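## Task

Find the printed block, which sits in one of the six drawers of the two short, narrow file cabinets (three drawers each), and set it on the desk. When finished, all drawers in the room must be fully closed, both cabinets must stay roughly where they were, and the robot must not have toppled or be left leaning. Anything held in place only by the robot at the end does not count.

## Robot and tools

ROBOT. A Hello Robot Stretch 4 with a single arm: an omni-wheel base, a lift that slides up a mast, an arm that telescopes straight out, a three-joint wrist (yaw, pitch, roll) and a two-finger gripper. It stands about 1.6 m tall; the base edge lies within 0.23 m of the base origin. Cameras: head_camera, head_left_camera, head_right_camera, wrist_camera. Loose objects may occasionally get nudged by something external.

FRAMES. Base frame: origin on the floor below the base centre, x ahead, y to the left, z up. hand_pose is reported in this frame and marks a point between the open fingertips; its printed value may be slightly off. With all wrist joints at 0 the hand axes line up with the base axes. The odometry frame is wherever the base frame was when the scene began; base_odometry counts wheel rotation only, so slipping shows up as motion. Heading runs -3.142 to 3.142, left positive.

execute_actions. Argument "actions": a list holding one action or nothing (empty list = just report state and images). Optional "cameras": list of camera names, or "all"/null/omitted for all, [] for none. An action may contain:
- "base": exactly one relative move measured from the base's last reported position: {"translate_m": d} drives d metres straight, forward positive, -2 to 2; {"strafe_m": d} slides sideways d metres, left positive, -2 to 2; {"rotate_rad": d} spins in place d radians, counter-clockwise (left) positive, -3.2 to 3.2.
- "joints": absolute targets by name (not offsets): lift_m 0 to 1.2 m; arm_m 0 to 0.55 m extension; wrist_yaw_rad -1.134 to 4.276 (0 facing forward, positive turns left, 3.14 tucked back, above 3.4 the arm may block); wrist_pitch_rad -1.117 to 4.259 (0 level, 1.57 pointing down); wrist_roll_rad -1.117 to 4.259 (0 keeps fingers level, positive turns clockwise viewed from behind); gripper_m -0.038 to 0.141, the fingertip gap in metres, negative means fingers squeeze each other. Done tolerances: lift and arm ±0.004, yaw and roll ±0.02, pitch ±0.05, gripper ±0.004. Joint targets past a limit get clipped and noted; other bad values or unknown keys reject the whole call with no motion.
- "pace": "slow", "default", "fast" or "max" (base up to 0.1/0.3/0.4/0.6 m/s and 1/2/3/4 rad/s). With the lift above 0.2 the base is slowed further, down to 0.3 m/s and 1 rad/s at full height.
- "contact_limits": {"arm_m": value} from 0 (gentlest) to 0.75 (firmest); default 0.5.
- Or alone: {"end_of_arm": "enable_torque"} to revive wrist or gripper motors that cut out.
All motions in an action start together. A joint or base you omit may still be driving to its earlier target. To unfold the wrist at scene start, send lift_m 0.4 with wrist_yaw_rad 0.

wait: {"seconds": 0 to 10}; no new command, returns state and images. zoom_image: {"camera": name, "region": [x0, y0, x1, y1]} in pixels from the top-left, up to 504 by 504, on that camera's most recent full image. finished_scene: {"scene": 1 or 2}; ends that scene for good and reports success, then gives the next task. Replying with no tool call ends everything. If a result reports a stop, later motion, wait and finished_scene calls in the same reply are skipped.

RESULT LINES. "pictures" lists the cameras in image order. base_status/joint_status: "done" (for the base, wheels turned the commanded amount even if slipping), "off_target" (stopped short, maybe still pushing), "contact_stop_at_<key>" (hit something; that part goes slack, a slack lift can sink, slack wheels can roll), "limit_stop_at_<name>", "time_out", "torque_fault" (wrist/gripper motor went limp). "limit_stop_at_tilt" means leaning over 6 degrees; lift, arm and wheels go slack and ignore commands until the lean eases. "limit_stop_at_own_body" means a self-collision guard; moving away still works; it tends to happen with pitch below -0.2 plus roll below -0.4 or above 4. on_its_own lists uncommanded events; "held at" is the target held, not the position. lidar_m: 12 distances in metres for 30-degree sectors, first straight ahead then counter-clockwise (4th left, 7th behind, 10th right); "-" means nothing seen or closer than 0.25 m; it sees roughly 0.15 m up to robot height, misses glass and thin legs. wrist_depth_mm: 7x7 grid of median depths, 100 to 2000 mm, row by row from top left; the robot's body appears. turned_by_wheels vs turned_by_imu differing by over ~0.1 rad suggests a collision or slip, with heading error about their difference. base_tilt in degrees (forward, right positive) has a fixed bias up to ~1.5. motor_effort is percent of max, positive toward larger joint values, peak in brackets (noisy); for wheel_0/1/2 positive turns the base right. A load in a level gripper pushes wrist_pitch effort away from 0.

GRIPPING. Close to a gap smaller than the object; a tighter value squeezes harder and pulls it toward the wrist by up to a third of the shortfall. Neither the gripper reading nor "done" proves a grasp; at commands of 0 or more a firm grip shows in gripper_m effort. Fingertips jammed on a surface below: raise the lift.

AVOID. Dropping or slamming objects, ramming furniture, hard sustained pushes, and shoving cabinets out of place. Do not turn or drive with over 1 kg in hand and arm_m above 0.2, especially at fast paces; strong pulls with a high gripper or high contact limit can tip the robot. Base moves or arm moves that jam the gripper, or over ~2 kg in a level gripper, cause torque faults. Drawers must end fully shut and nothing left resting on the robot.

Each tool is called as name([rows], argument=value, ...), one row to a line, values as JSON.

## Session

execute_actions(actions=[])

Scene clock: 0.00 s.
base_odometry: x=+0.000 y=+0.000 heading=+0.000 (m, m, rad; odometry frame)
turned_by_wheels: +0.000 (rad since the last result)
turned_by_imu: +0.000 (rad since the last result)
base_tilt: forward=+0.0 right=+0.5 (deg)
lidar_m: 1.83 1.69 1.70 1.98 1.80 1.42 2.32 2.24 2.60 2.02 1.41 1.43
base_status: not commanded
joint_positions: lift_m=+0.209 arm_m=-0.002 wrist_yaw_rad=+3.178 wrist_pitch_rad=-0.008 wrist_roll_rad=-0.014 gripper_m=+0.057
joint_status: not commanded
motor_effort: lift_m=+18 arm_m=+0 wrist_yaw_rad=-1 wrist_pitch_rad=-6 wrist_roll_rad=+0 gripper_m=-2 wheel_0=-1 wheel_1=-1 wheel_2=-1 (%)
hand_pose: x=-0.1229 y=+0.0768 z=+0.3892 quat_wxyz=(-0.018, +0.004, -0.007, +1.000) (m; base frame)
wrist_depth_mm: - 137 - - - 1863 1537 / - 125 187 - - 1808 1537 / - 127 182 - - 1863 1576 / 114 138 - - 1661 1464 1576 / - - - - 1576 1430 1576 / 1255 1336 200 1336 1205 1366 1464 / 946 866 931 164 946 1008 1042
pictures: head_camera, head_left_camera, head_right_camera, wrist_camera
Images, in order (width x height): head_camera 420x560, head_left_camera 420x672, head_right_camera 420x672, wrist_camera 616x392.

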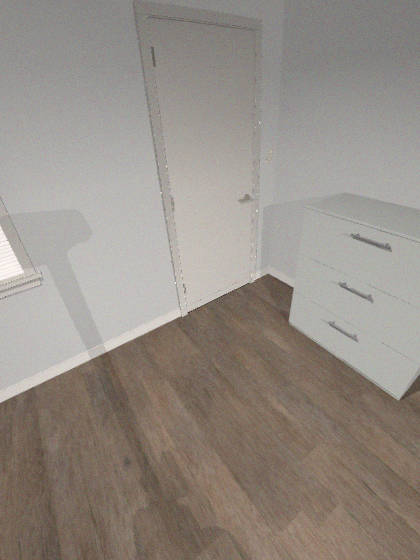

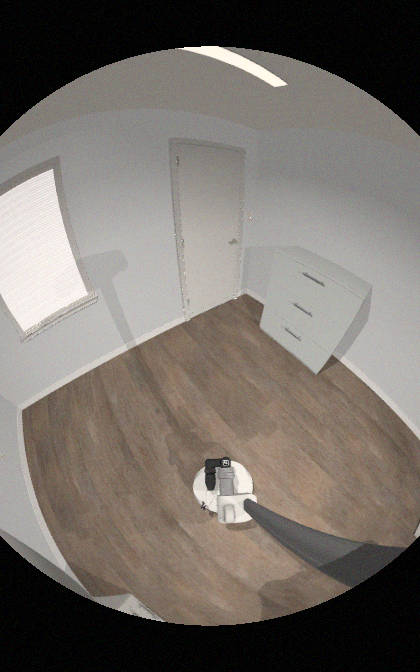

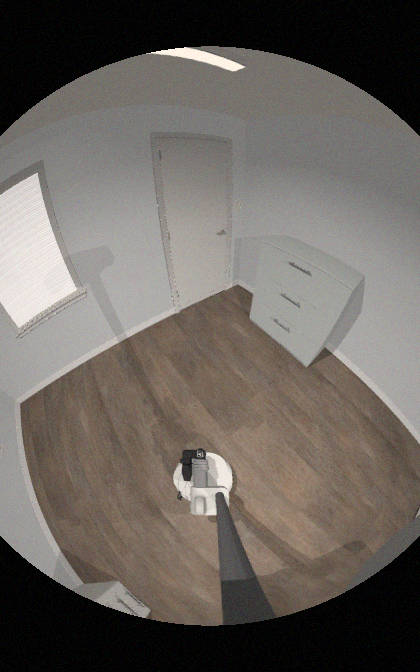

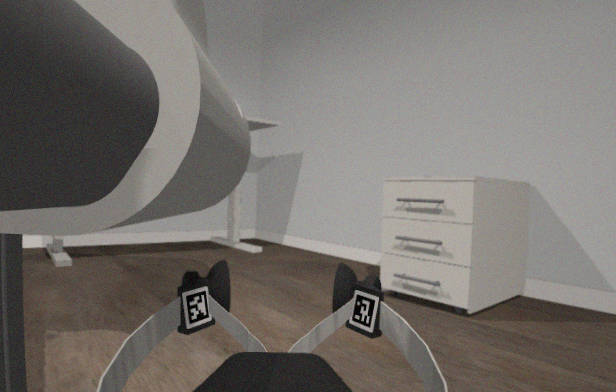

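execute_actions([
  {"base":{"rotate_rad":2.25},"joints":{"lift_m":0.4,"wrist_yaw_rad":0,"gripper_m":0.08}},
], cameras=[])

execute_actions([
  {"base":{"strafe_m":0.6},"joints":{"lift_m":0.25,"wrist_roll_rad":1.57},"pace":"fast"},
])

Scene clock: 2.87 s.
base_odometry: x=+0.000 y=+0.000 heading=+2.249 (m, m, rad; odometry frame)
turned_by_wheels: +2.249 (rad since the last result)
turned_by_imu: +2.229 (rad since the last result)
base_tilt: forward=+0.0 right=+0.5 (deg)
lidar_m: 1.80 1.39 2.26 2.21 2.57 1.91 1.41 1.49 1.80 1.68 1.80 1.86
base_status: done
joint_positions: lift_m=+0.400 arm_m=-0.002 wrist_yaw_rad=+0.000 wrist_pitch_rad=-0.008 wrist_roll_rad=-0.014 gripper_m=+0.080
joint_status: all done
motor_effort: lift_m=+22(23) arm_m=+0(0) wrist_yaw_rad=-2(7) wrist_pitch_rad=-6(5) wrist_roll_rad=+0(1) gripper_m=-3(2) wheel_0=-4(11) wheel_1=-2(9) wheel_2=-3(10) (%)
hand_pose: x=+0.4571 y=-0.0873 z=+0.5801 quat_wxyz=(+1.000, -0.007, -0.004, +0.000) (m; base frame)
wrist_depth_mm: 1537 1537 1576 1576 1576 1537 1576 / 1537 1537 1576 1576 1537 1618 1576 / 1576 1618 1618 1576 1576 1576 1618 / 1576 1576 1618 1537 1576 1576 1576 / 1025 1430 1618 1576 1618 1618 1576 / 1060 1229 1576 1576 211 1576 1618 / 1060 1205 1308 159 1397 1430 1430
pictures: none
No camera images: the call's "cameras" was empty. Leave "cameras" out to get every camera's image.

Scene clock: 5.50 s.
base_odometry: x=-0.467 y=-0.377 heading=+2.249 (m, m, rad; odometry frame)
turned_by_wheels: +0.000 (rad since the last result)
turned_by_imu: -0.001 (rad since the last result)
base_tilt: forward=+0.1 right=+0.6 (deg)
lidar_m: 1.29 1.96 1.62 1.57 2.01 1.89 1.83 1.57 2.09 2.32 2.45 1.88
base_status: done
joint_positions: lift_m=+0.250 arm_m=-0.002 wrist_yaw_rad=+0.000 wrist_pitch_rad=-0.008 wrist_roll_rad=+1.570 gripper_m=+0.080
joint_status: all done
motor_effort: lift_m=+15(17) arm_m=+0(0) wrist_yaw_rad=-1(2) wrist_pitch_rad=-5(5) wrist_roll_rad=+1(7) gripper_m=-2(2) wheel_0=+2(16) wheel_1=-3(13) wheel_2=+0(1) (%)
hand_pose: x=+0.4571 y=-0.0874 z=+0.4307 quat_wxyz=(+0.707, +0.707, -0.003, +0.003) (m; base frame)
wrist_depth_mm: 1537 1537 1576 1576 1464 798 591 / 1537 1576 1576 1576 1464 809 580 / 1537 1576 1537 1618 1499 809 585 / 1576 1576 1618 1576 1308 809 585 / 1576 1576 1576 1078 1098 798 585 / 1537 1576 1098 1078 219 788 574 / 1618 1576 1618 158 1118 778 580
pictures: head_camera, head_left_camera, head_right_camera, wrist_camera
Images, in order (width x height): head_camera 420x560, head_left_camera 420x672, head_right_camera 420x672, wrist_camera 616x392.

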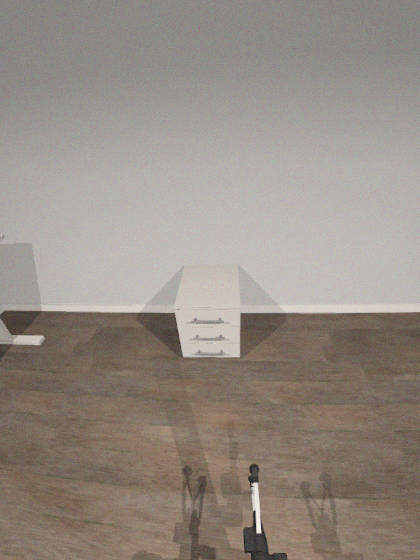

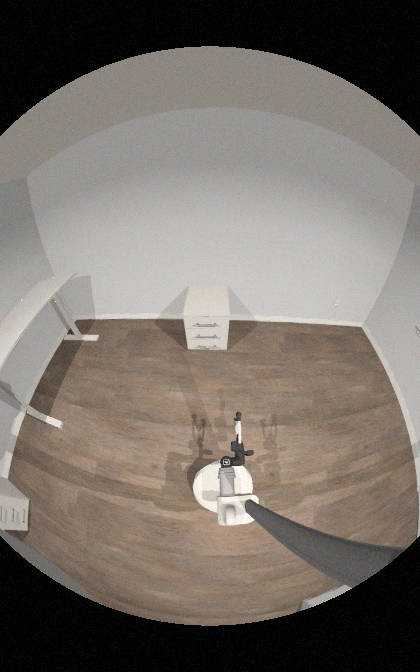

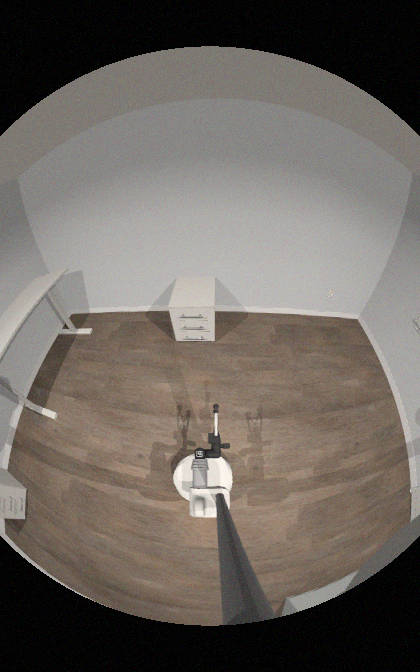

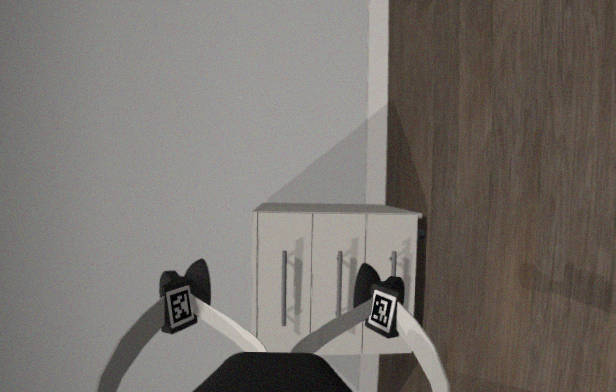

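execute_actions([
  {"base":{"strafe_m":0.25},"pace":"fast"},
], cameras=[])

execute_actions([
  {"base":{"translate_m":0.34},"joints":{"arm_m":0.38},"pace":"fast"},
], cameras=["head_camera","wrist_camera"])

Scene clock: 7.60 s.
base_odometry: x=-0.662 y=-0.534 heading=+2.249 (m, m, rad; odometry frame)
turned_by_wheels: +0.000 (rad since the last result)
turned_by_imu: -0.001 (rad since the last result)
base_tilt: forward=+0.0 right=+0.4 (deg)
lidar_m: 1.30 1.88 1.36 1.34 1.77 1.89 1.83 1.69 2.10 2.56 2.54 1.92
base_status: done
joint_positions: lift_m=+0.250 arm_m=-0.002 wrist_yaw_rad=+0.000 wrist_pitch_rad=-0.008 wrist_roll_rad=+1.570 gripper_m=+0.080
joint_status: not commanded
motor_effort: lift_m=+15(15) arm_m=+0(0) wrist_yaw_rad=+0(0) wrist_pitch_rad=-5(5) wrist_roll_rad=+1(1) gripper_m=-4(1) wheel_0=+1(10) wheel_1=-2(12) wheel_2=+0(1) (%)
hand_pose: x=+0.4571 y=-0.0874 z=+0.4307 quat_wxyz=(+0.707, +0.707, -0.003, +0.003) (m; base frame)
wrist_depth_mm: 1537 1537 1576 1576 1464 798 597 / 1537 1576 1618 1618 1499 809 585 / 1576 1576 1576 1098 1098 820 585 / 1576 1576 1576 1098 1138 809 580 / 1576 1618 1618 1098 1118 798 580 / 1576 1618 1618 1661 217 788 580 / 1618 1618 1661 158 1397 778 580
pictures: none
No camera images: the call's "cameras" was empty. Leave "cameras" out to get every camera's image.

Scene clock: 9.73 s.
base_odometry: x=-0.875 y=-0.269 heading=+2.249 (m, m, rad; odometry frame)
turned_by_wheels: +0.000 (rad since the last result)
turned_by_imu: -0.002 (rad since the last result)
base_tilt: forward=+0.0 right=+0.5 (deg)
lidar_m: 0.94 1.61 1.36 1.29 1.92 2.24 2.14 1.99 2.68 2.58 2.08 1.02
base_status: done
joint_positions: lift_m=+0.250 arm_m=+0.379 wrist_yaw_rad=+0.000 wrist_pitch_rad=-0.008 wrist_roll_rad=+1.570 gripper_m=+0.080
joint_status: all done
motor_effort: lift_m=+15(15) arm_m=+5(6) wrist_yaw_rad=-2(0) wrist_pitch_rad=-5(6) wrist_roll_rad=-1(1) gripper_m=-3(1) wheel_0=+2(9) wheel_1=+2(8) wheel_2=+0(14) (%)
hand_pose: x=+0.8385 y=-0.0873 z=+0.4307 quat_wxyz=(+0.707, +0.707, -0.003, +0.003) (m; base frame)
wrist_depth_mm: 891 878 384 394 394 399 404 / 904 904 387 392 397 402 404 / 904 904 389 392 399 404 407 / 904 917 389 394 402 404 410 / 904 917 392 394 402 407 413 / 917 917 392 394 218 407 413 / 931 931 394 158 404 410 413
pictures: head_camera, wrist_camera
Images, in order (width x height): head_camera 420x560, wrist_camera 616x392.

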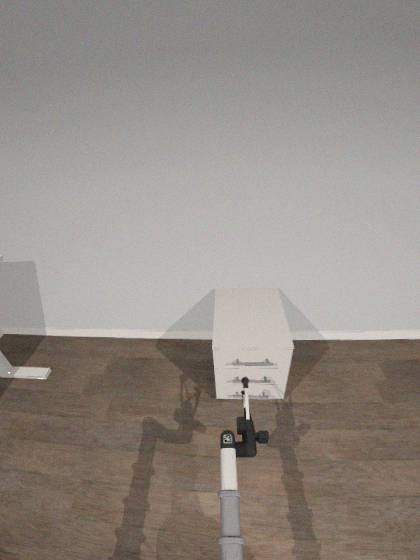

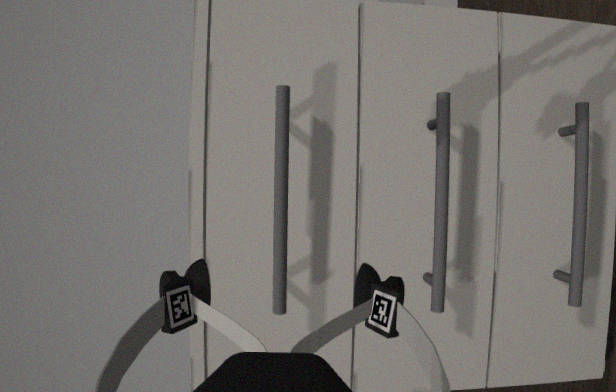

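execute_actions([
  {"base":{"strafe_m":-0.055},"joints":{"arm_m":0.45}},
], cameras=[])

execute_actions([
  {"joints":{"arm_m":0.51},"contact_limits":{"arm_m":0.15},"pace":"slow"},
], cameras=[])

execute_actions([
  {"joints":{"gripper_m":-0.01}},
], cameras=["wrist_camera"])

Scene clock: 11.27 s.
base_odometry: x=-0.833 y=-0.234 heading=+2.249 (m, m, rad; odometry frame)
turned_by_wheels: +0.000 (rad since the last result)
turned_by_imu: +0.000 (rad since the last result)
base_tilt: forward=+0.0 right=+0.5 (deg)
lidar_m: 0.94 1.61 1.41 1.35 1.99 2.23 2.17 1.99 2.60 2.53 2.07 1.02
base_status: done
joint_positions: lift_m=+0.250 arm_m=+0.449 wrist_yaw_rad=+0.000 wrist_pitch_rad=-0.008 wrist_roll_rad=+1.570 gripper_m=+0.080
joint_status: all done
motor_effort: lift_m=+15(15) arm_m=+6(5) wrist_yaw_rad=-2(1) wrist_pitch_rad=-5(6) wrist_roll_rad=-1(0) gripper_m=-2(3) wheel_0=+3(9) wheel_1=-2(9) wheel_2=+0(0) (%)
hand_pose: x=+0.9084 y=-0.0874 z=+0.4307 quat_wxyz=(+0.707, +0.707, -0.003, +0.003) (m; base frame)
wrist_depth_mm: 809 831 315 320 324 329 525 / 820 831 317 320 327 329 332 / 820 831 317 322 325 330 334 / 831 842 319 324 327 332 338 / 831 842 322 327 330 332 338 / 842 854 322 327 218 334 338 / 854 866 322 158 332 336 340
pictures: none
No camera images: the call's "cameras" was empty. Leave "cameras" out to get every camera's image.

Scene clock: 13.10 s.
base_odometry: x=-0.833 y=-0.234 heading=+2.249 (m, m, rad; odometry frame)
turned_by_wheels: +0.000 (rad since the last result)
turned_by_imu: -0.001 (rad since the last result)
base_tilt: forward=+0.0 right=+0.5 (deg)
lidar_m: 0.95 1.60 1.41 1.37 1.98 2.24 2.18 2.00 2.61 2.53 2.08 1.01
base_status: not commanded
joint_positions: lift_m=+0.250 arm_m=+0.509 wrist_yaw_rad=+0.000 wrist_pitch_rad=-0.008 wrist_roll_rad=+1.570 gripper_m=+0.080
joint_status: all done
motor_effort: lift_m=+15(15) arm_m=+6(5) wrist_yaw_rad=-1(1) wrist_pitch_rad=-5(5) wrist_roll_rad=+1(0) gripper_m=-2(1) wheel_0=+3(3) wheel_1=-2(2) wheel_2=+0(0) (%)
contact_limits: arm_m 0.15
hand_pose: x=+0.9684 y=-0.0874 z=+0.4307 quat_wxyz=(+0.707, +0.707, -0.003, +0.003) (m; base frame)
wrist_depth_mm: 768 768 257 262 264 267 271 / 768 778 258 263 266 268 271 / 768 778 259 263 266 270 273 / 778 788 262 264 267 270 274 / 788 788 263 265 267 270 276 / 788 798 262 265 218 273 276 / 788 262 263 158 270 276 278
pictures: none
No camera images: the call's "cameras" was empty. Leave "cameras" out to get every camera's image.

Scene clock: 14.77 s.
base_odometry: x=-0.833 y=-0.234 heading=+2.249 (m, m, rad; odometry frame)
turned_by_wheels: +0.000 (rad since the last result)
turned_by_imu: -0.001 (rad since the last result)
base_tilt: forward=+0.0 right=+0.6 (deg)
lidar_m: 0.95 1.64 1.42 1.35 1.97 2.22 2.17 1.96 2.61 2.52 2.11 0.99
base_status: not commanded
joint_positions: lift_m=+0.250 arm_m=+0.509 wrist_yaw_rad=+0.001 wrist_pitch_rad=-0.010 wrist_roll_rad=+1.570 gripper_m=-0.009
joint_status: all done
motor_effort: lift_m=+15(15) arm_m=+4(5) wrist_yaw_rad=-3(4) wrist_pitch_rad=+2(6) wrist_roll_rad=+0(0) gripper_m=-17(17) wheel_0=+3(2) wheel_1=-2(2) wheel_2=+0(0) (%)
hand_pose: x=+0.9686 y=-0.0872 z=+0.4315 quat_wxyz=(+0.707, +0.707, -0.003, +0.004) (m; base frame)
wrist_depth_mm: 768 768 257 259 264 266 270 / 778 768 256 262 265 268 270 / 778 778 258 260 265 268 271 / 778 788 259 263 267 270 273 / 788 778 260 264 267 271 274 / 788 809 189 206 270 271 274 / 798 210 262 227 267 272 277
pictures: wrist_camera
Images, in order (width x height): wrist_camera 616x392.

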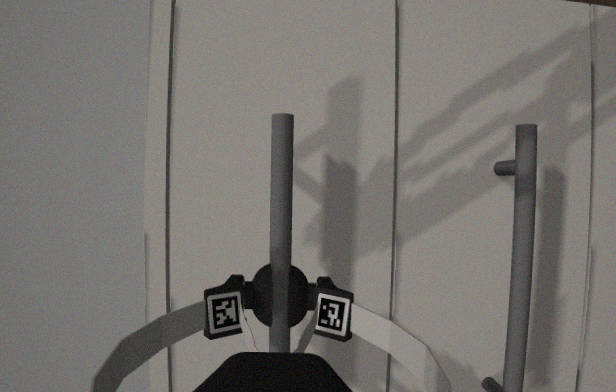

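execute_actions([
  {"joints":{"arm_m":0.2,"lift_m":0.253}},
], cameras=["head_camera","wrist_camera"])

Scene clock: 17.03 s.
base_odometry: x=-0.833 y=-0.234 heading=+2.249 (m, m, rad; odometry frame)
turned_by_wheels: +0.000 (rad since the last result)
turned_by_imu: -0.001 (rad since the last result)
base_tilt: forward=+0.0 right=+0.5 (deg)
lidar_m: 0.93 1.62 1.43 1.35 1.96 2.24 2.18 1.99 2.63 2.51 2.07 1.02
base_status: not commanded
joint_positions: lift_m=+0.253 arm_m=+0.201 wrist_yaw_rad=+0.000 wrist_pitch_rad=-0.007 wrist_roll_rad=+1.570 gripper_m=-0.010
joint_status: all done
motor_effort: lift_m=+22(25) arm_m=-6(7) wrist_yaw_rad=-1(5) wrist_pitch_rad=-5(6) wrist_roll_rad=-1(1) gripper_m=-12(15) wheel_0=+3(3) wheel_1=-2(2) wheel_2=+0(0) (%)
hand_pose: x=+0.6604 y=-0.0874 z=+0.4330 quat_wxyz=(+0.707, +0.707, -0.003, +0.003) (m; base frame)
wrist_depth_mm: 1042 1042 1078 1078 1098 809 591 / 1042 1060 1060 1078 1078 750 580 / 1060 1078 1060 564 574 580 591 / 1060 1098 1078 564 569 580 580 / 1060 1078 569 564 574 585 580 / 1098 1098 189 203 580 585 574 / 1078 634 1118 569 370 591 585
pictures: head_camera, wrist_camera
Images, in order (width x height): head_camera 420x560, wrist_camera 616x392.

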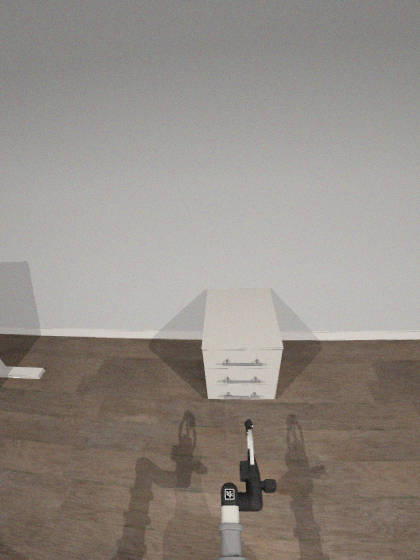

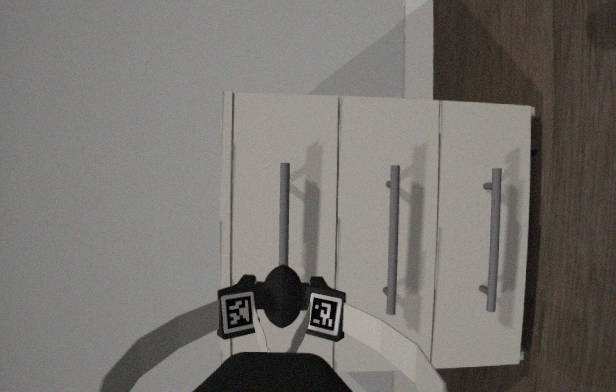

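Too shallow; go 1.8 cm deeper.

execute_actions([
  {"joints":{"arm_m":0.45,"gripper_m":0.08}},
], cameras=[])

execute_actions([
  {"joints":{"arm_m":0.528},"contact_limits":{"arm_m":0.15},"pace":"slow"},
], cameras=[])

execute_actions([
  {"joints":{"gripper_m":-0.02}},
], cameras=["wrist_camera"])

execute_actions([
  {"joints":{"arm_m":0.22}},
], cameras=["head_camera"])

Scene clock: 19.33 s.
base_odometry: x=-0.833 y=-0.234 heading=+2.249 (m, m, rad; odometry frame)
turned_by_wheels: +0.000 (rad since the last result)
turned_by_imu: -0.001 (rad since the last result)
base_tilt: forward=+0.0 right=+0.5 (deg)
lidar_m: 0.95 1.62 1.42 1.35 1.98 2.24 2.17 1.99 2.64 2.50 2.10 1.02
base_status: not commanded
joint_positions: lift_m=+0.253 arm_m=+0.449 wrist_yaw_rad=+0.000 wrist_pitch_rad=-0.008 wrist_roll_rad=+1.570 gripper_m=+0.080
joint_status: all done
motor_effort: lift_m=+22(22) arm_m=+6(6) wrist_yaw_rad=-1(1) wrist_pitch_rad=-6(6) wrist_roll_rad=+0(0) gripper_m=-2(11) wheel_0=+3(2) wheel_1=-2(2) wheel_2=+0(0) (%)
hand_pose: x=+0.9084 y=-0.0874 z=+0.4331 quat_wxyz=(+0.707, +0.707, -0.003, +0.003) (m; base frame)
wrist_depth_mm: 831 831 315 319 325 330 535 / 831 842 317 320 325 329 334 / 831 842 320 322 325 330 334 / 842 842 320 324 327 330 338 / 831 842 320 324 329 330 336 / 842 842 322 325 218 336 340 / 854 854 322 158 330 336 340
pictures: none
No camera images: the call's "cameras" was empty. Leave "cameras" out to get every camera's image.

Scene clock: 21.40 s.
base_odometry: x=-0.833 y=-0.234 heading=+2.249 (m, m, rad; odometry frame)
turned_by_wheels: +0.000 (rad since the last result)
turned_by_imu: -0.001 (rad since the last result)
base_tilt: forward=+0.0 right=+0.5 (deg)
lidar_m: 0.94 1.62 1.43 1.34 1.94 2.26 2.16 2.00 2.61 2.51 2.09 1.02
base_status: not commanded
joint_positions: lift_m=+0.253 arm_m=+0.527 wrist_yaw_rad=-0.001 wrist_pitch_rad=-0.008 wrist_roll_rad=+1.570 gripper_m=+0.080
joint_status: all done
motor_effort: lift_m=+22(22) arm_m=+7(8) wrist_yaw_rad=+3(3) wrist_pitch_rad=-3(5) wrist_roll_rad=+0(1) gripper_m=-4(2) wheel_0=+3(3) wheel_1=-2(2) wheel_2=+0(0) (%)
contact_limits: arm_m 0.15
hand_pose: x=+0.9860 y=-0.0878 z=+0.4333 quat_wxyz=(+0.707, +0.707, -0.003, +0.002) (m; base frame)
wrist_depth_mm: 750 750 241 244 248 250 254 / 750 750 242 245 247 252 254 / 759 759 243 245 249 252 221 / 768 768 244 246 250 254 220 / 768 768 245 248 250 255 220 / 778 778 245 249 217 255 258 / 778 244 246 157 253 256 259
pictures: none
No camera images: the call's "cameras" was empty. Leave "cameras" out to get every camera's image.

Scene clock: 23.13 s.
base_odometry: x=-0.833 y=-0.234 heading=+2.249 (m, m, rad; odometry frame)
turned_by_wheels: +0.000 (rad since the last result)
turned_by_imu: -0.001 (rad since the last result)
base_tilt: forward=+0.0 right=+0.5 (deg)
lidar_m: 0.94 1.61 1.41 1.36 1.99 2.22 2.18 1.99 2.62 2.53 2.09 1.00
base_status: not commanded
joint_positions: lift_m=+0.253 arm_m=+0.527 wrist_yaw_rad=+0.001 wrist_pitch_rad=-0.008 wrist_roll_rad=+1.570 gripper_m=-0.019
joint_status: all done
motor_effort: lift_m=+22(22) arm_m=+4(7) wrist_yaw_rad=-3(6) wrist_pitch_rad=-4(5) wrist_roll_rad=+1(0) gripper_m=-18(15) wheel_0=+3(3) wheel_1=-2(2) wheel_2=+0(0) (%)
hand_pose: x=+0.9867 y=-0.0871 z=+0.4333 quat_wxyz=(+0.707, +0.707, -0.003, +0.003) (m; base frame)
wrist_depth_mm: 741 750 234 238 240 249 252 / 759 750 235 238 240 250 253 / 759 759 236 239 243 251 222 / 759 759 237 240 244 252 221 / 759 759 239 241 244 254 220 / 768 778 188 204 245 254 220 / 778 158 239 204 245 255 258
pictures: wrist_camera
Images, in order (width x height): wrist_camera 616x392.

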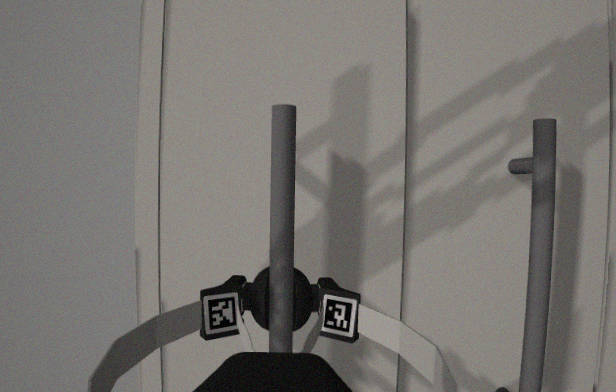

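Scene clock: 25.17 s.
base_odometry: x=-0.833 y=-0.234 heading=+2.250 (m, m, rad; odometry frame)
turned_by_wheels: +0.000 (rad since the last result)
turned_by_imu: +0.000 (rad since the last result)
base_tilt: forward=+0.0 right=+0.6 (deg)
lidar_m: 0.64 1.62 1.42 1.35 1.99 2.23 2.16 1.97 2.62 2.51 2.07 0.69
base_status: not commanded
joint_positions: lift_m=+0.253 arm_m=+0.221 wrist_yaw_rad=+0.008 wrist_pitch_rad=-0.008 wrist_roll_rad=+1.570 gripper_m=-0.020
joint_status: all done
on_its_own: wrist_yaw_rad is at rest, and its effort (-24) is outside its rest range (-13 to +13)
motor_effort: lift_m=+22(22) arm_m=-5(9) wrist_yaw_rad=-24(32) wrist_pitch_rad=-4(4) wrist_roll_rad=+0(0) gripper_m=-14(19) wheel_0=+5(5) wheel_1=+0(2) wheel_2=+2(3) (%)
hand_pose: x=+0.6810 y=-0.0851 z=+0.4332 quat_wxyz=(+0.707, +0.707, +0.000, +0.006) (m; base frame)
wrist_depth_mm: 1025 1025 229 232 236 809 591 / 1025 1025 230 234 236 715 569 / 1042 1060 232 235 238 559 564 / 1042 1060 235 237 240 564 569 / 1060 1060 236 238 241 564 569 / 1060 1078 188 202 242 569 574 / 1060 199 237 202 244 574 580
pictures: head_camera
Images, in order (width x height): head_camera 420x560.

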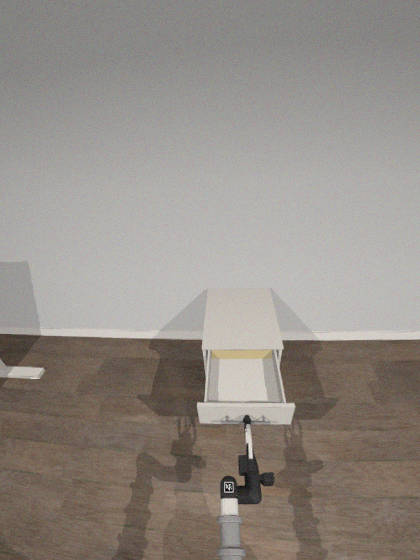

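zoom_image(camera="head_camera", region=[180,330,310,440])

Region (180, 330, 310, 440) of head_camera's 420x560 image, scaled by 3.877, with more detail than that image has; it fills the top 426 rows of this view, and the rest is white.

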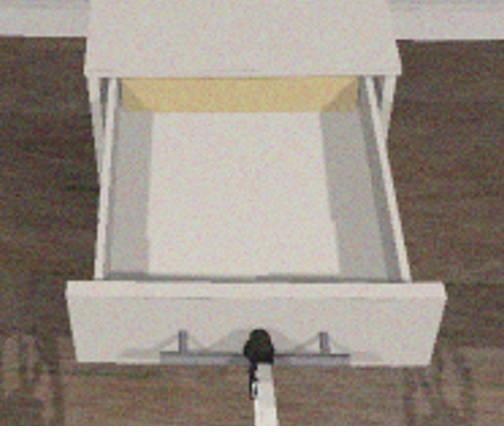

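execute_actions([
  {"joints":{"arm_m":0.46}},
], cameras=[])

execute_actions([
  {"joints":{"arm_m":0.532},"contact_limits":{"arm_m":0.15},"pace":"slow"},
], cameras=[])

execute_actions([
  {"joints":{"gripper_m":0.08}},
], cameras=["wrist_camera"])

execute_actions([
  {"joints":{"arm_m":0.45}},
], cameras=[])

execute_actions([
  {"joints":{"lift_m":0.075}},
], cameras=["wrist_camera"])

Scene clock: 27.87 s.
base_odometry: x=-0.833 y=-0.234 heading=+2.249 (m, m, rad; odometry frame)
turned_by_wheels: -0.001 (rad since the last result)
turned_by_imu: -0.002 (rad since the last result)
base_tilt: forward=+0.1 right=+0.5 (deg)
lidar_m: 0.87 1.62 1.42 1.37 1.98 2.24 2.17 1.97 2.63 2.53 2.09 0.95
base_status: not commanded
joint_positions: lift_m=+0.253 arm_m=+0.459 wrist_yaw_rad=-0.006 wrist_pitch_rad=-0.008 wrist_roll_rad=+1.570 gripper_m=-0.020
joint_status: all done
on_its_own: wrist_yaw_rad is at rest, and its effort (+18) is outside its rest range (-13 to +13)
motor_effort: lift_m=+22(22) arm_m=+5(9) wrist_yaw_rad=+18(24) wrist_pitch_rad=-3(4) wrist_roll_rad=+0(0) gripper_m=-12(15) wheel_0=-1(5) wheel_1=-1(1) wheel_2=-1(2) (%)
hand_pose: x=+0.9178 y=-0.0893 z=+0.4333 quat_wxyz=(+0.707, +0.707, -0.005, +0.001) (m; base frame)
wrist_depth_mm: 809 820 228 230 234 496 564 / 820 820 228 231 234 324 325 / 820 831 229 231 235 322 327 / 820 831 229 232 235 322 327 / 820 842 229 233 236 324 327 / 831 842 186 195 236 324 327 / 842 229 230 195 236 325 330
pictures: none
No camera images: the call's "cameras" was empty. Leave "cameras" out to get every camera's image.

Scene clock: 29.83 s.
base_odometry: x=-0.833 y=-0.234 heading=+2.249 (m, m, rad; odometry frame)
turned_by_wheels: -0.001 (rad since the last result)
turned_by_imu: -0.001 (rad since the last result)
base_tilt: forward=+0.0 right=+0.5 (deg)
lidar_m: 0.94 1.64 1.39 1.35 1.96 2.23 2.17 1.98 2.61 2.49 2.07 0.96
base_status: not commanded
joint_positions: lift_m=+0.253 arm_m=+0.531 wrist_yaw_rad=-0.008 wrist_pitch_rad=-0.008 wrist_roll_rad=+1.570 gripper_m=-0.020
joint_status: all done
on_its_own: wrist_yaw_rad is at rest, and its effort (+23) is outside its rest range (-13 to +13)
motor_effort: lift_m=+22(22) arm_m=+5(5) wrist_yaw_rad=+23(23) wrist_pitch_rad=-3(4) wrist_roll_rad=-1(0) gripper_m=-14(15) wheel_0=-4(4) wheel_1=-2(2) wheel_2=-4(3) (%)
contact_limits: arm_m 0.15
hand_pose: x=+0.9898 y=-0.0898 z=+0.4333 quat_wxyz=(+0.707, +0.707, -0.006, +0.000) (m; base frame)
wrist_depth_mm: 750 759 229 231 234 249 251 / 750 741 229 231 235 249 252 / 759 759 230 232 236 251 252 / 759 759 230 232 236 250 221 / 759 768 230 233 236 251 220 / 768 778 187 195 236 252 219 / 768 229 229 195 235 252 217
pictures: none
No camera images: the call's "cameras" was empty. Leave "cameras" out to get every camera's image.

Scene clock: 31.57 s.
base_odometry: x=-0.833 y=-0.234 heading=+2.249 (m, m, rad; odometry frame)
turned_by_wheels: +0.000 (rad since the last result)
turned_by_imu: +0.000 (rad since the last result)
base_tilt: forward=+0.0 right=+0.5 (deg)
lidar_m: 0.95 1.63 1.42 1.35 1.95 2.25 2.16 1.98 2.63 2.52 2.09 1.00
base_status: not commanded
joint_positions: lift_m=+0.253 arm_m=+0.531 wrist_yaw_rad=-0.002 wrist_pitch_rad=-0.008 wrist_roll_rad=+1.570 gripper_m=+0.080
joint_status: all done
motor_effort: lift_m=+22(22) arm_m=+5(5) wrist_yaw_rad=+6(23) wrist_pitch_rad=-5(6) wrist_roll_rad=+0(0) gripper_m=+0(16) wheel_0=-2(4) wheel_1=-2(2) wheel_2=-3(4) (%)
hand_pose: x=+0.9903 y=-0.0881 z=+0.4331 quat_wxyz=(+0.707, +0.707, -0.003, +0.002) (m; base frame)
wrist_depth_mm: 741 741 237 239 243 248 250 / 750 750 239 241 244 248 251 / 750 241 239 242 245 249 220 / 759 243 240 243 246 251 220 / 768 243 241 243 248 250 218 / 768 768 193 206 247 252 217 / 768 241 241 245 247 253 255
pictures: wrist_camera
Images, in order (width x height): wrist_camera 616x392.

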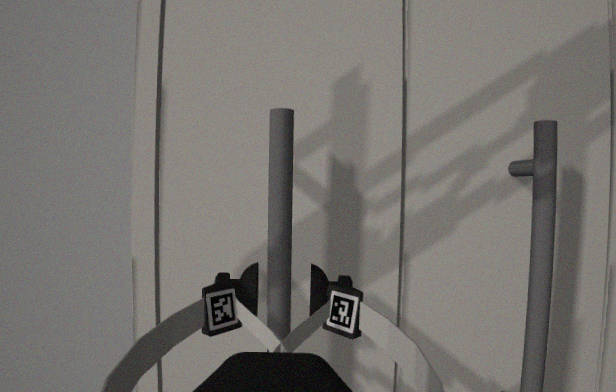

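Scene clock: 32.77 s.
base_odometry: x=-0.833 y=-0.234 heading=+2.249 (m, m, rad; odometry frame)
turned_by_wheels: +0.000 (rad since the last result)
turned_by_imu: +0.000 (rad since the last result)
base_tilt: forward=+0.1 right=+0.5 (deg)
lidar_m: 0.95 1.63 1.42 1.35 2.01 2.23 2.16 1.99 2.62 2.53 2.09 1.02
base_status: not commanded
joint_positions: lift_m=+0.253 arm_m=+0.451 wrist_yaw_rad=+0.000 wrist_pitch_rad=-0.007 wrist_roll_rad=+1.570 gripper_m=+0.080
joint_status: all done
motor_effort: lift_m=+22(22) arm_m=-5(4) wrist_yaw_rad=-1(6) wrist_pitch_rad=-6(10) wrist_roll_rad=+0(0) gripper_m=-2(3) wheel_0=-2(2) wheel_1=-2(2) wheel_2=-2(3) (%)
hand_pose: x=+0.9104 y=-0.0874 z=+0.4330 quat_wxyz=(+0.707, +0.707, -0.003, +0.003) (m; base frame)
wrist_depth_mm: 809 820 315 319 322 327 539 / 820 842 315 320 325 329 332 / 820 842 317 320 325 330 332 / 831 842 319 324 325 330 332 / 831 842 319 324 325 329 336 / 854 854 320 325 218 334 338 / 842 866 320 157 329 334 338
pictures: none
No camera images: the call's "cameras" was empty. Leave "cameras" out to get every camera's image.

Scene clock: 34.60 s.
base_odometry: x=-0.833 y=-0.234 heading=+2.249 (m, m, rad; odometry frame)
turned_by_wheels: +0.000 (rad since the last result)
turned_by_imu: -0.001 (rad since the last result)
base_tilt: forward=+0.1 right=+0.5 (deg)
lidar_m: 0.93 1.63 1.42 1.33 1.98 2.22 2.17 1.99 2.62 2.52 2.10 1.03
base_status: not commanded
joint_positions: lift_m=+0.075 arm_m=+0.451 wrist_yaw_rad=+0.000 wrist_pitch_rad=-0.007 wrist_roll_rad=+1.570 gripper_m=+0.080
joint_status: all done
motor_effort: lift_m=+14(21) arm_m=-6(6) wrist_yaw_rad=-1(1) wrist_pitch_rad=-6(6) wrist_roll_rad=-1(1) gripper_m=-2(0) wheel_0=-2(2) wheel_1=-2(2) wheel_2=-2(2) (%)
hand_pose: x=+0.9104 y=-0.0874 z=+0.2557 quat_wxyz=(+0.707, +0.707, -0.003, +0.003) (m; base frame)
wrist_depth_mm: 306 310 315 317 322 329 347 / 309 312 315 320 325 329 347 / 309 314 315 320 324 330 342 / 309 314 317 324 325 330 340 / 309 317 317 322 329 330 338 / 312 314 286 325 218 334 345 / 312 315 320 158 329 336 340
pictures: wrist_camera
Images, in order (width x height): wrist_camera 616x392.

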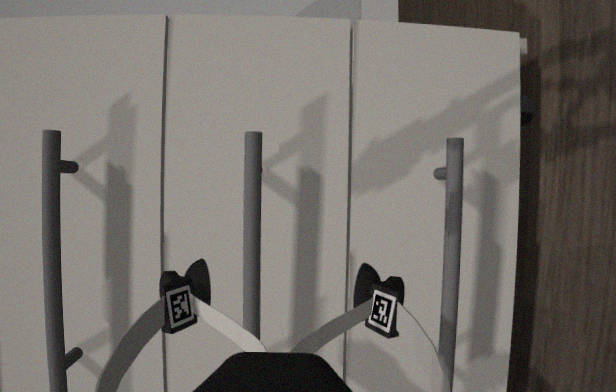

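execute_actions([
  {"joints":{"lift_m":0.099}},
], cameras=[])

execute_actions([
  {"joints":{"arm_m":0.528},"contact_limits":{"arm_m":0.15},"pace":"slow"},
], cameras=[])

execute_actions([
  {"joints":{"gripper_m":-0.02}},
], cameras=["wrist_camera"])

execute_actions([
  {"joints":{"arm_m":0.21}},
], cameras=["head_camera"])

zoom_image(camera="head_camera", region=[180,330,310,450])

Scene clock: 35.90 s.
base_odometry: x=-0.833 y=-0.234 heading=+2.249 (m, m, rad; odometry frame)
turned_by_wheels: +0.000 (rad since the last result)
turned_by_imu: +0.000 (rad since the last result)
base_tilt: forward=+0.0 right=+0.5 (deg)
lidar_m: 0.94 1.61 1.40 1.36 2.01 2.22 2.16 1.96 2.61 2.53 2.08 1.01
base_status: not commanded
joint_positions: lift_m=+0.099 arm_m=+0.451 wrist_yaw_rad=+0.000 wrist_pitch_rad=-0.007 wrist_roll_rad=+1.570 gripper_m=+0.080
joint_status: all done
motor_effort: lift_m=+22(29) arm_m=-5(6) wrist_yaw_rad=-1(1) wrist_pitch_rad=-6(6) wrist_roll_rad=+0(1) gripper_m=-4(2) wheel_0=-2(2) wheel_1=-2(2) wheel_2=-2(2) (%)
hand_pose: x=+0.9104 y=-0.0874 z=+0.2790 quat_wxyz=(+0.707, +0.707, -0.003, +0.003) (m; base frame)
wrist_depth_mm: 307 309 314 319 324 329 362 / 306 310 315 320 324 327 353 / 309 312 317 320 325 329 357 / 309 312 319 322 325 330 353 / 310 315 320 324 325 330 353 / 312 317 320 325 219 332 349 / 314 317 322 158 330 334 370
pictures: none
No camera images: the call's "cameras" was empty. Leave "cameras" out to get every camera's image.

Scene clock: 37.97 s.
base_odometry: x=-0.833 y=-0.234 heading=+2.249 (m, m, rad; odometry frame)
turned_by_wheels: +0.000 (rad since the last result)
turned_by_imu: -0.001 (rad since the last result)
base_tilt: forward=+0.0 right=+0.5 (deg)
lidar_m: 0.94 1.63 1.42 1.36 2.00 2.23 2.17 1.98 2.62 2.51 2.08 1.01
base_status: not commanded
joint_positions: lift_m=+0.099 arm_m=+0.527 wrist_yaw_rad=-0.001 wrist_pitch_rad=-0.008 wrist_roll_rad=+1.570 gripper_m=+0.080
joint_status: all done
motor_effort: lift_m=+22(22) arm_m=+7(8) wrist_yaw_rad=+3(3) wrist_pitch_rad=-3(6) wrist_roll_rad=+1(0) gripper_m=-2(2) wheel_0=-2(2) wheel_1=-2(2) wheel_2=-2(2) (%)
contact_limits: arm_m 0.15
hand_pose: x=+0.9860 y=-0.0878 z=+0.2793 quat_wxyz=(+0.707, +0.707, -0.003, +0.002) (m; base frame)
wrist_depth_mm: 236 238 240 244 248 251 253 / 236 238 242 245 248 252 253 / 236 239 243 246 249 253 223 / 238 241 244 247 250 253 221 / 238 242 244 248 252 255 222 / 240 242 246 249 217 255 221 / 241 243 246 157 252 256 259
pictures: none
No camera images: the call's "cameras" was empty. Leave "cameras" out to get every camera's image.

Scene clock: 39.70 s.
base_odometry: x=-0.833 y=-0.234 heading=+2.249 (m, m, rad; odometry frame)
turned_by_wheels: +0.000 (rad since the last result)
turned_by_imu: -0.001 (rad since the last result)
base_tilt: forward=+0.0 right=+0.5 (deg)
lidar_m: 0.95 1.62 1.42 1.34 1.99 2.23 2.17 1.99 2.65 2.52 2.08 1.00
base_status: not commanded
joint_positions: lift_m=+0.099 arm_m=+0.527 wrist_yaw_rad=+0.001 wrist_pitch_rad=-0.008 wrist_roll_rad=+1.570 gripper_m=-0.019
joint_status: all done
motor_effort: lift_m=+22(22) arm_m=+4(7) wrist_yaw_rad=-3(5) wrist_pitch_rad=-4(4) wrist_roll_rad=+0(0) gripper_m=-15(18) wheel_0=-2(2) wheel_1=-2(2) wheel_2=-3(2) (%)
hand_pose: x=+0.9867 y=-0.0871 z=+0.2792 quat_wxyz=(+0.707, +0.707, -0.002, +0.003) (m; base frame)
wrist_depth_mm: 235 236 236 237 240 250 252 / 236 237 236 237 241 250 253 / 236 239 236 239 242 251 223 / 236 239 238 240 244 252 222 / 239 241 238 243 245 254 222 / 239 240 189 204 245 255 220 / 240 200 240 204 245 256 259
pictures: wrist_camera
Images, in order (width x height): wrist_camera 616x392.

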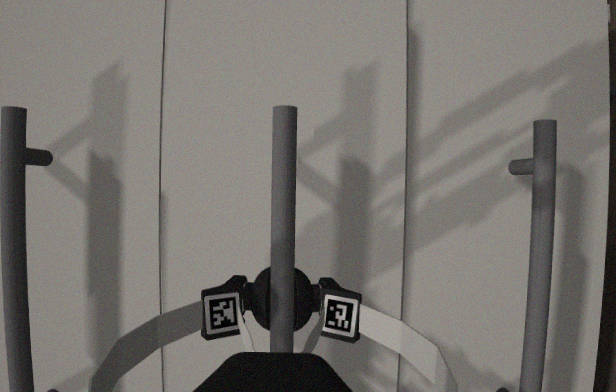

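Scene clock: 41.77 s.
base_odometry: x=-0.833 y=-0.234 heading=+2.250 (m, m, rad; odometry frame)
turned_by_wheels: +0.001 (rad since the last result)
turned_by_imu: +0.001 (rad since the last result)
base_tilt: forward=+0.0 right=+0.5 (deg)
lidar_m: 0.66 1.60 1.41 1.35 2.00 2.22 2.18 1.99 2.63 2.51 2.11 0.66
base_status: not commanded
joint_positions: lift_m=+0.099 arm_m=+0.211 wrist_yaw_rad=+0.008 wrist_pitch_rad=-0.007 wrist_roll_rad=+1.570 gripper_m=-0.020
joint_status: all done
on_its_own: wrist_yaw_rad is at rest, and its effort (-24) is outside its rest range (-13 to +13)
motor_effort: lift_m=+22(22) arm_m=-5(8) wrist_yaw_rad=-24(32) wrist_pitch_rad=-6(7) wrist_roll_rad=+0(1) gripper_m=-15(18) wheel_0=+5(5) wheel_1=+0(2) wheel_2=+2(2) (%)
hand_pose: x=+0.6710 y=-0.0851 z=+0.2790 quat_wxyz=(+0.707, +0.707, +0.000, +0.005) (m; base frame)
wrist_depth_mm: 1025 1042 229 233 236 512 379 / 1042 1042 231 234 236 512 373 / 1060 539 233 236 238 521 375 / 1060 544 234 237 239 517 375 / 1060 544 235 239 242 512 370 / 1078 549 190 202 243 504 368 / 1078 198 237 202 243 484 373
pictures: head_camera
Images, in order (width x height): head_camera 420x560.

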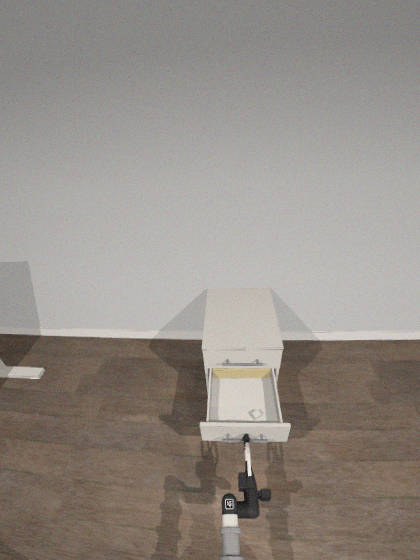

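Region (180, 330, 310, 450) of head_camera's 420x560 image, scaled by 3.877, with more detail than that image has; it fills the top 465 rows of this view, and the rest is white.

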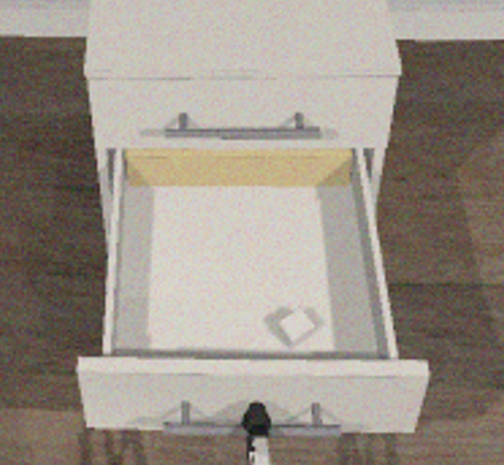

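execute_actions([
  {"joints":{"gripper_m":0.09}},
], cameras=[])

execute_actions([
  {"joints":{"arm_m":0.13}},
], cameras=[])

execute_actions([
  {"base":{"strafe_m":-0.05},"joints":{"lift_m":0.55,"wrist_roll_rad":0},"pace":"fast"},
], cameras=[])

execute_actions([
  {"joints":{"wrist_pitch_rad":1.57,"arm_m":0.3}},
], cameras=[])

execute_actions([
  {"base":{"translate_m":0.1},"joints":{"arm_m":0.5}},
], cameras=["head_camera","wrist_camera"])

Scene clock: 44.17 s.
base_odometry: x=-0.833 y=-0.234 heading=+2.250 (m, m, rad; odometry frame)
turned_by_wheels: +0.000 (rad since the last result)
turned_by_imu: -0.001 (rad since the last result)
base_tilt: forward=+0.0 right=+0.5 (deg)
lidar_m: 0.66 1.63 1.43 1.36 1.97 2.22 2.16 1.97 2.63 2.53 2.11 0.68
base_status: not commanded
joint_positions: lift_m=+0.099 arm_m=+0.211 wrist_yaw_rad=+0.000 wrist_pitch_rad=-0.007 wrist_roll_rad=+1.570 gripper_m=+0.090
joint_status: all done
motor_effort: lift_m=+22(22) arm_m=-5(6) wrist_yaw_rad=-1(24) wrist_pitch_rad=-7(7) wrist_roll_rad=+0(1) gripper_m=-2(14) wheel_0=+5(5) wheel_1=+0(0) wheel_2=+3(2) (%)
hand_pose: x=+0.6703 y=-0.0875 z=+0.2789 quat_wxyz=(+0.707, +0.707, -0.003, +0.002) (m; base frame)
wrist_depth_mm: 1008 1025 242 245 249 512 379 / 1042 1042 242 247 249 517 375 / 1060 544 245 247 250 521 375 / 1060 554 245 248 251 521 375 / 1060 549 246 249 252 512 375 / 1060 549 247 250 216 508 368 / 1060 549 246 156 254 500 373
pictures: none
No camera images: the call's "cameras" was empty. Leave "cameras" out to get every camera's image.

Scene clock: 45.33 s.
base_odometry: x=-0.833 y=-0.234 heading=+2.250 (m, m, rad; odometry frame)
turned_by_wheels: +0.000 (rad since the last result)
turned_by_imu: +0.000 (rad since the last result)
base_tilt: forward=+0.0 right=+0.5 (deg)
lidar_m: 0.64 1.63 1.39 1.34 1.99 2.23 2.18 1.98 2.62 2.52 2.08 0.66
base_status: not commanded
joint_positions: lift_m=+0.099 arm_m=+0.131 wrist_yaw_rad=+0.000 wrist_pitch_rad=-0.007 wrist_roll_rad=+1.570 gripper_m=+0.090
joint_status: all done
motor_effort: lift_m=+22(22) arm_m=-5(5) wrist_yaw_rad=-1(0) wrist_pitch_rad=-6(7) wrist_roll_rad=-1(0) gripper_m=-2(0) wheel_0=+5(5) wheel_1=+0(0) wheel_2=+2(3) (%)
hand_pose: x=+0.5904 y=-0.0874 z=+0.2790 quat_wxyz=(+0.707, +0.707, -0.003, +0.002) (m; base frame)
wrist_depth_mm: 1098 1138 1138 732 842 512 382 / 1098 1118 320 325 778 512 373 / 1138 1138 322 327 640 517 377 / 1138 1138 325 327 647 517 375 / 1138 1138 324 329 647 512 373 / 1160 1138 325 330 215 508 368 / 1160 1160 327 157 654 500 373
pictures: none
No camera images: the call's "cameras" was empty. Leave "cameras" out to get every camera's image.

Scene clock: 47.53 s.
base_odometry: x=-0.794 y=-0.203 heading=+2.250 (m, m, rad; odometry frame)
turned_by_wheels: +0.000 (rad since the last result)
turned_by_imu: +0.000 (rad since the last result)
base_tilt: forward=+0.0 right=+0.5 (deg)
lidar_m: 0.64 1.62 1.47 1.41 2.03 2.23 2.16 1.95 2.57 2.46 2.07 0.68
base_status: done
joint_positions: lift_m=+0.550 arm_m=+0.131 wrist_yaw_rad=+0.000 wrist_pitch_rad=-0.007 wrist_roll_rad=+0.000 gripper_m=+0.090
joint_status: all done
motor_effort: lift_m=+22(26) arm_m=-6(5) wrist_yaw_rad=-1(0) wrist_pitch_rad=-6(7) wrist_roll_rad=-1(6) gripper_m=+0(4) wheel_0=+0(11) wheel_1=+1(12) wheel_2=+0(1) (%)
hand_pose: x=+0.5903 y=-0.0874 z=+0.7300 quat_wxyz=(+1.000, +0.000, -0.004, +0.000) (m; base frame)
wrist_depth_mm: 1160 1138 1160 1138 1160 1160 1138 / 1138 1160 1160 1160 1182 1160 1160 / 1160 1182 1160 1160 1182 1182 1182 / 1182 1160 1182 1160 1182 1182 1160 / 1182 1182 1160 1160 1160 1182 1182 / 1160 1160 759 854 218 1182 1182 / 1160 634 634 158 917 1182 1182
pictures: none
No camera images: the call's "cameras" was empty. Leave "cameras" out to get every camera's image.

Scene clock: 49.13 s.
base_odometry: x=-0.794 y=-0.203 heading=+2.250 (m, m, rad; odometry frame)
turned_by_wheels: +0.000 (rad since the last result)
turned_by_imu: -0.001 (rad since the last result)
base_tilt: forward=+0.0 right=+0.5 (deg)
lidar_m: 0.62 1.60 1.45 1.41 2.03 2.24 2.16 1.98 2.58 2.47 2.07 0.70
base_status: not commanded
joint_positions: lift_m=+0.550 arm_m=+0.299 wrist_yaw_rad=+0.000 wrist_pitch_rad=+1.569 wrist_roll_rad=+0.000 gripper_m=+0.090
joint_status: all done
motor_effort: lift_m=+22(22) arm_m=+6(6) wrist_yaw_rad=-1(0) wrist_pitch_rad=+3(6) wrist_roll_rad=-1(1) gripper_m=-2(3) wheel_0=+0(0) wheel_1=+1(1) wheel_2=+0(0) (%)
hand_pose: x=+0.4703 y=-0.0874 z=+0.4394 quat_wxyz=(+0.708, +0.000, +0.707, +0.000) (m; base frame)
wrist_depth_mm: 413 382 399 382 384 668 668 / 634 640 640 661 661 676 668 / 634 640 647 661 668 668 676 / 640 640 654 654 668 668 676 / 640 640 654 661 661 676 676 / 647 647 654 661 217 683 699 / 647 647 654 158 668 683 691
pictures: none
No camera images: the call's "cameras" was empty. Leave "cameras" out to get every camera's image.

Scene clock: 50.83 s.
base_odometry: x=-0.856 y=-0.125 heading=+2.251 (m, m, rad; odometry frame)
turned_by_wheels: +0.001 (rad since the last result)
turned_by_imu: -0.001 (rad since the last result)
base_tilt: forward=+0.0 right=+0.5 (deg)
lidar_m: 0.55 0.61 1.46 1.40 2.06 2.33 2.27 2.06 2.58 2.48 1.94 0.57
base_status: done
joint_positions: lift_m=+0.550 arm_m=+0.499 wrist_yaw_rad=+0.000 wrist_pitch_rad=+1.570 wrist_roll_rad=+0.000 gripper_m=+0.090
joint_status: all done
motor_effort: lift_m=+22(22) arm_m=+6(6) wrist_yaw_rad=-1(2) wrist_pitch_rad=+2(3) wrist_roll_rad=-1(1) gripper_m=-3(0) wheel_0=+4(3) wheel_1=+4(7) wheel_2=+1(11) (%)
hand_pose: x=+0.6702 y=-0.0874 z=+0.4394 quat_wxyz=(+0.707, +0.000, +0.707, +0.000) (m; base frame)
wrist_depth_mm: 389 430 439 442 442 668 668 / 394 436 436 442 442 676 668 / 382 439 442 442 445 676 676 / 384 436 439 445 449 676 683 / 387 439 439 442 452 668 683 / 343 324 342 392 218 683 683 / 647 384 349 158 324 676 691
pictures: head_camera, wrist_camera
Images, in order (width x height): head_camera 420x560, wrist_camera 616x392.

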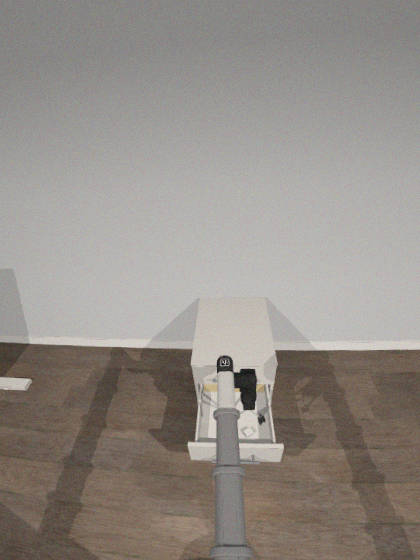

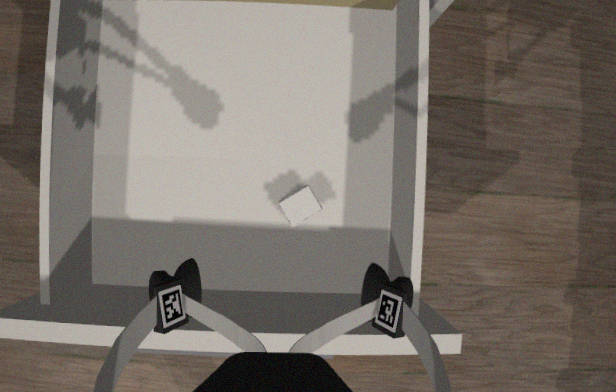

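execute_actions([
  {"base":{"strafe_m":-0.015},"joints":{"arm_m":0.535,"wrist_roll_rad":-0.47,"gripper_m":0.08}},
], cameras=[])

execute_actions([
  {"joints":{"lift_m":0.41}},
], cameras=["wrist_camera"])

Scene clock: 52.07 s.
base_odometry: x=-0.845 y=-0.116 heading=+2.251 (m, m, rad; odometry frame)
turned_by_wheels: +0.000 (rad since the last result)
turned_by_imu: +0.000 (rad since the last result)
base_tilt: forward=+0.1 right=+0.5 (deg)
lidar_m: 0.54 0.61 1.45 1.41 2.11 2.33 2.27 2.05 2.56 2.46 1.91 0.60
base_status: done
joint_positions: lift_m=+0.550 arm_m=+0.534 wrist_yaw_rad=+0.000 wrist_pitch_rad=+1.570 wrist_roll_rad=-0.470 gripper_m=+0.080
joint_status: all done
motor_effort: lift_m=+22(22) arm_m=+6(6) wrist_yaw_rad=-1(1) wrist_pitch_rad=+2(2) wrist_roll_rad=-1(5) gripper_m=-2(6) wheel_0=+3(13) wheel_1=-1(7) wheel_2=+0(0) (%)
hand_pose: x=+0.7052 y=-0.0874 z=+0.4394 quat_wxyz=(+0.688, -0.165, +0.687, +0.164) (m; base frame)
wrist_depth_mm: 634 402 436 439 243 233 206 / 634 424 439 442 442 282 247 / 382 436 439 445 449 430 676 / 394 436 439 445 445 668 676 / 334 427 442 445 449 676 676 / 640 312 334 449 209 683 676 / 647 647 317 159 668 676 683
pictures: none
No camera images: the call's "cameras" was empty. Leave "cameras" out to get every camera's image.

Scene clock: 53.73 s.
base_odometry: x=-0.845 y=-0.116 heading=+2.251 (m, m, rad; odometry frame)
turned_by_wheels: +0.000 (rad since the last result)
turned_by_imu: -0.001 (rad since the last result)
base_tilt: forward=+0.0 right=+0.5 (deg)
lidar_m: 0.54 0.60 1.46 1.42 2.08 2.35 2.27 2.03 2.57 2.45 1.93 0.59
base_status: not commanded
joint_positions: lift_m=+0.410 arm_m=+0.534 wrist_yaw_rad=+0.000 wrist_pitch_rad=+1.570 wrist_roll_rad=-0.470 gripper_m=+0.080
joint_status: all done
motor_effort: lift_m=+14(21) arm_m=+6(5) wrist_yaw_rad=-2(1) wrist_pitch_rad=+2(2) wrist_roll_rad=+0(1) gripper_m=-3(3) wheel_0=+3(3) wheel_1=-1(1) wheel_2=+0(0) (%)
hand_pose: x=+0.7052 y=-0.0874 z=+0.3001 quat_wxyz=(+0.688, -0.165, +0.687, +0.164) (m; base frame)
wrist_depth_mm: 279 298 301 304 307 297 256 / 297 300 303 306 307 312 283 / 298 301 304 307 309 310 247 / 300 301 304 309 312 293 535 / 300 304 306 306 312 259 539 / 253 286 307 310 209 260 544 / 209 239 287 159 289 535 544
pictures: wrist_camera
Images, in order (width x height): wrist_camera 616x392.

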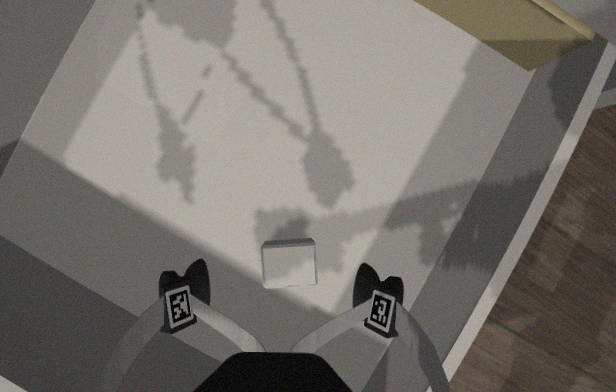

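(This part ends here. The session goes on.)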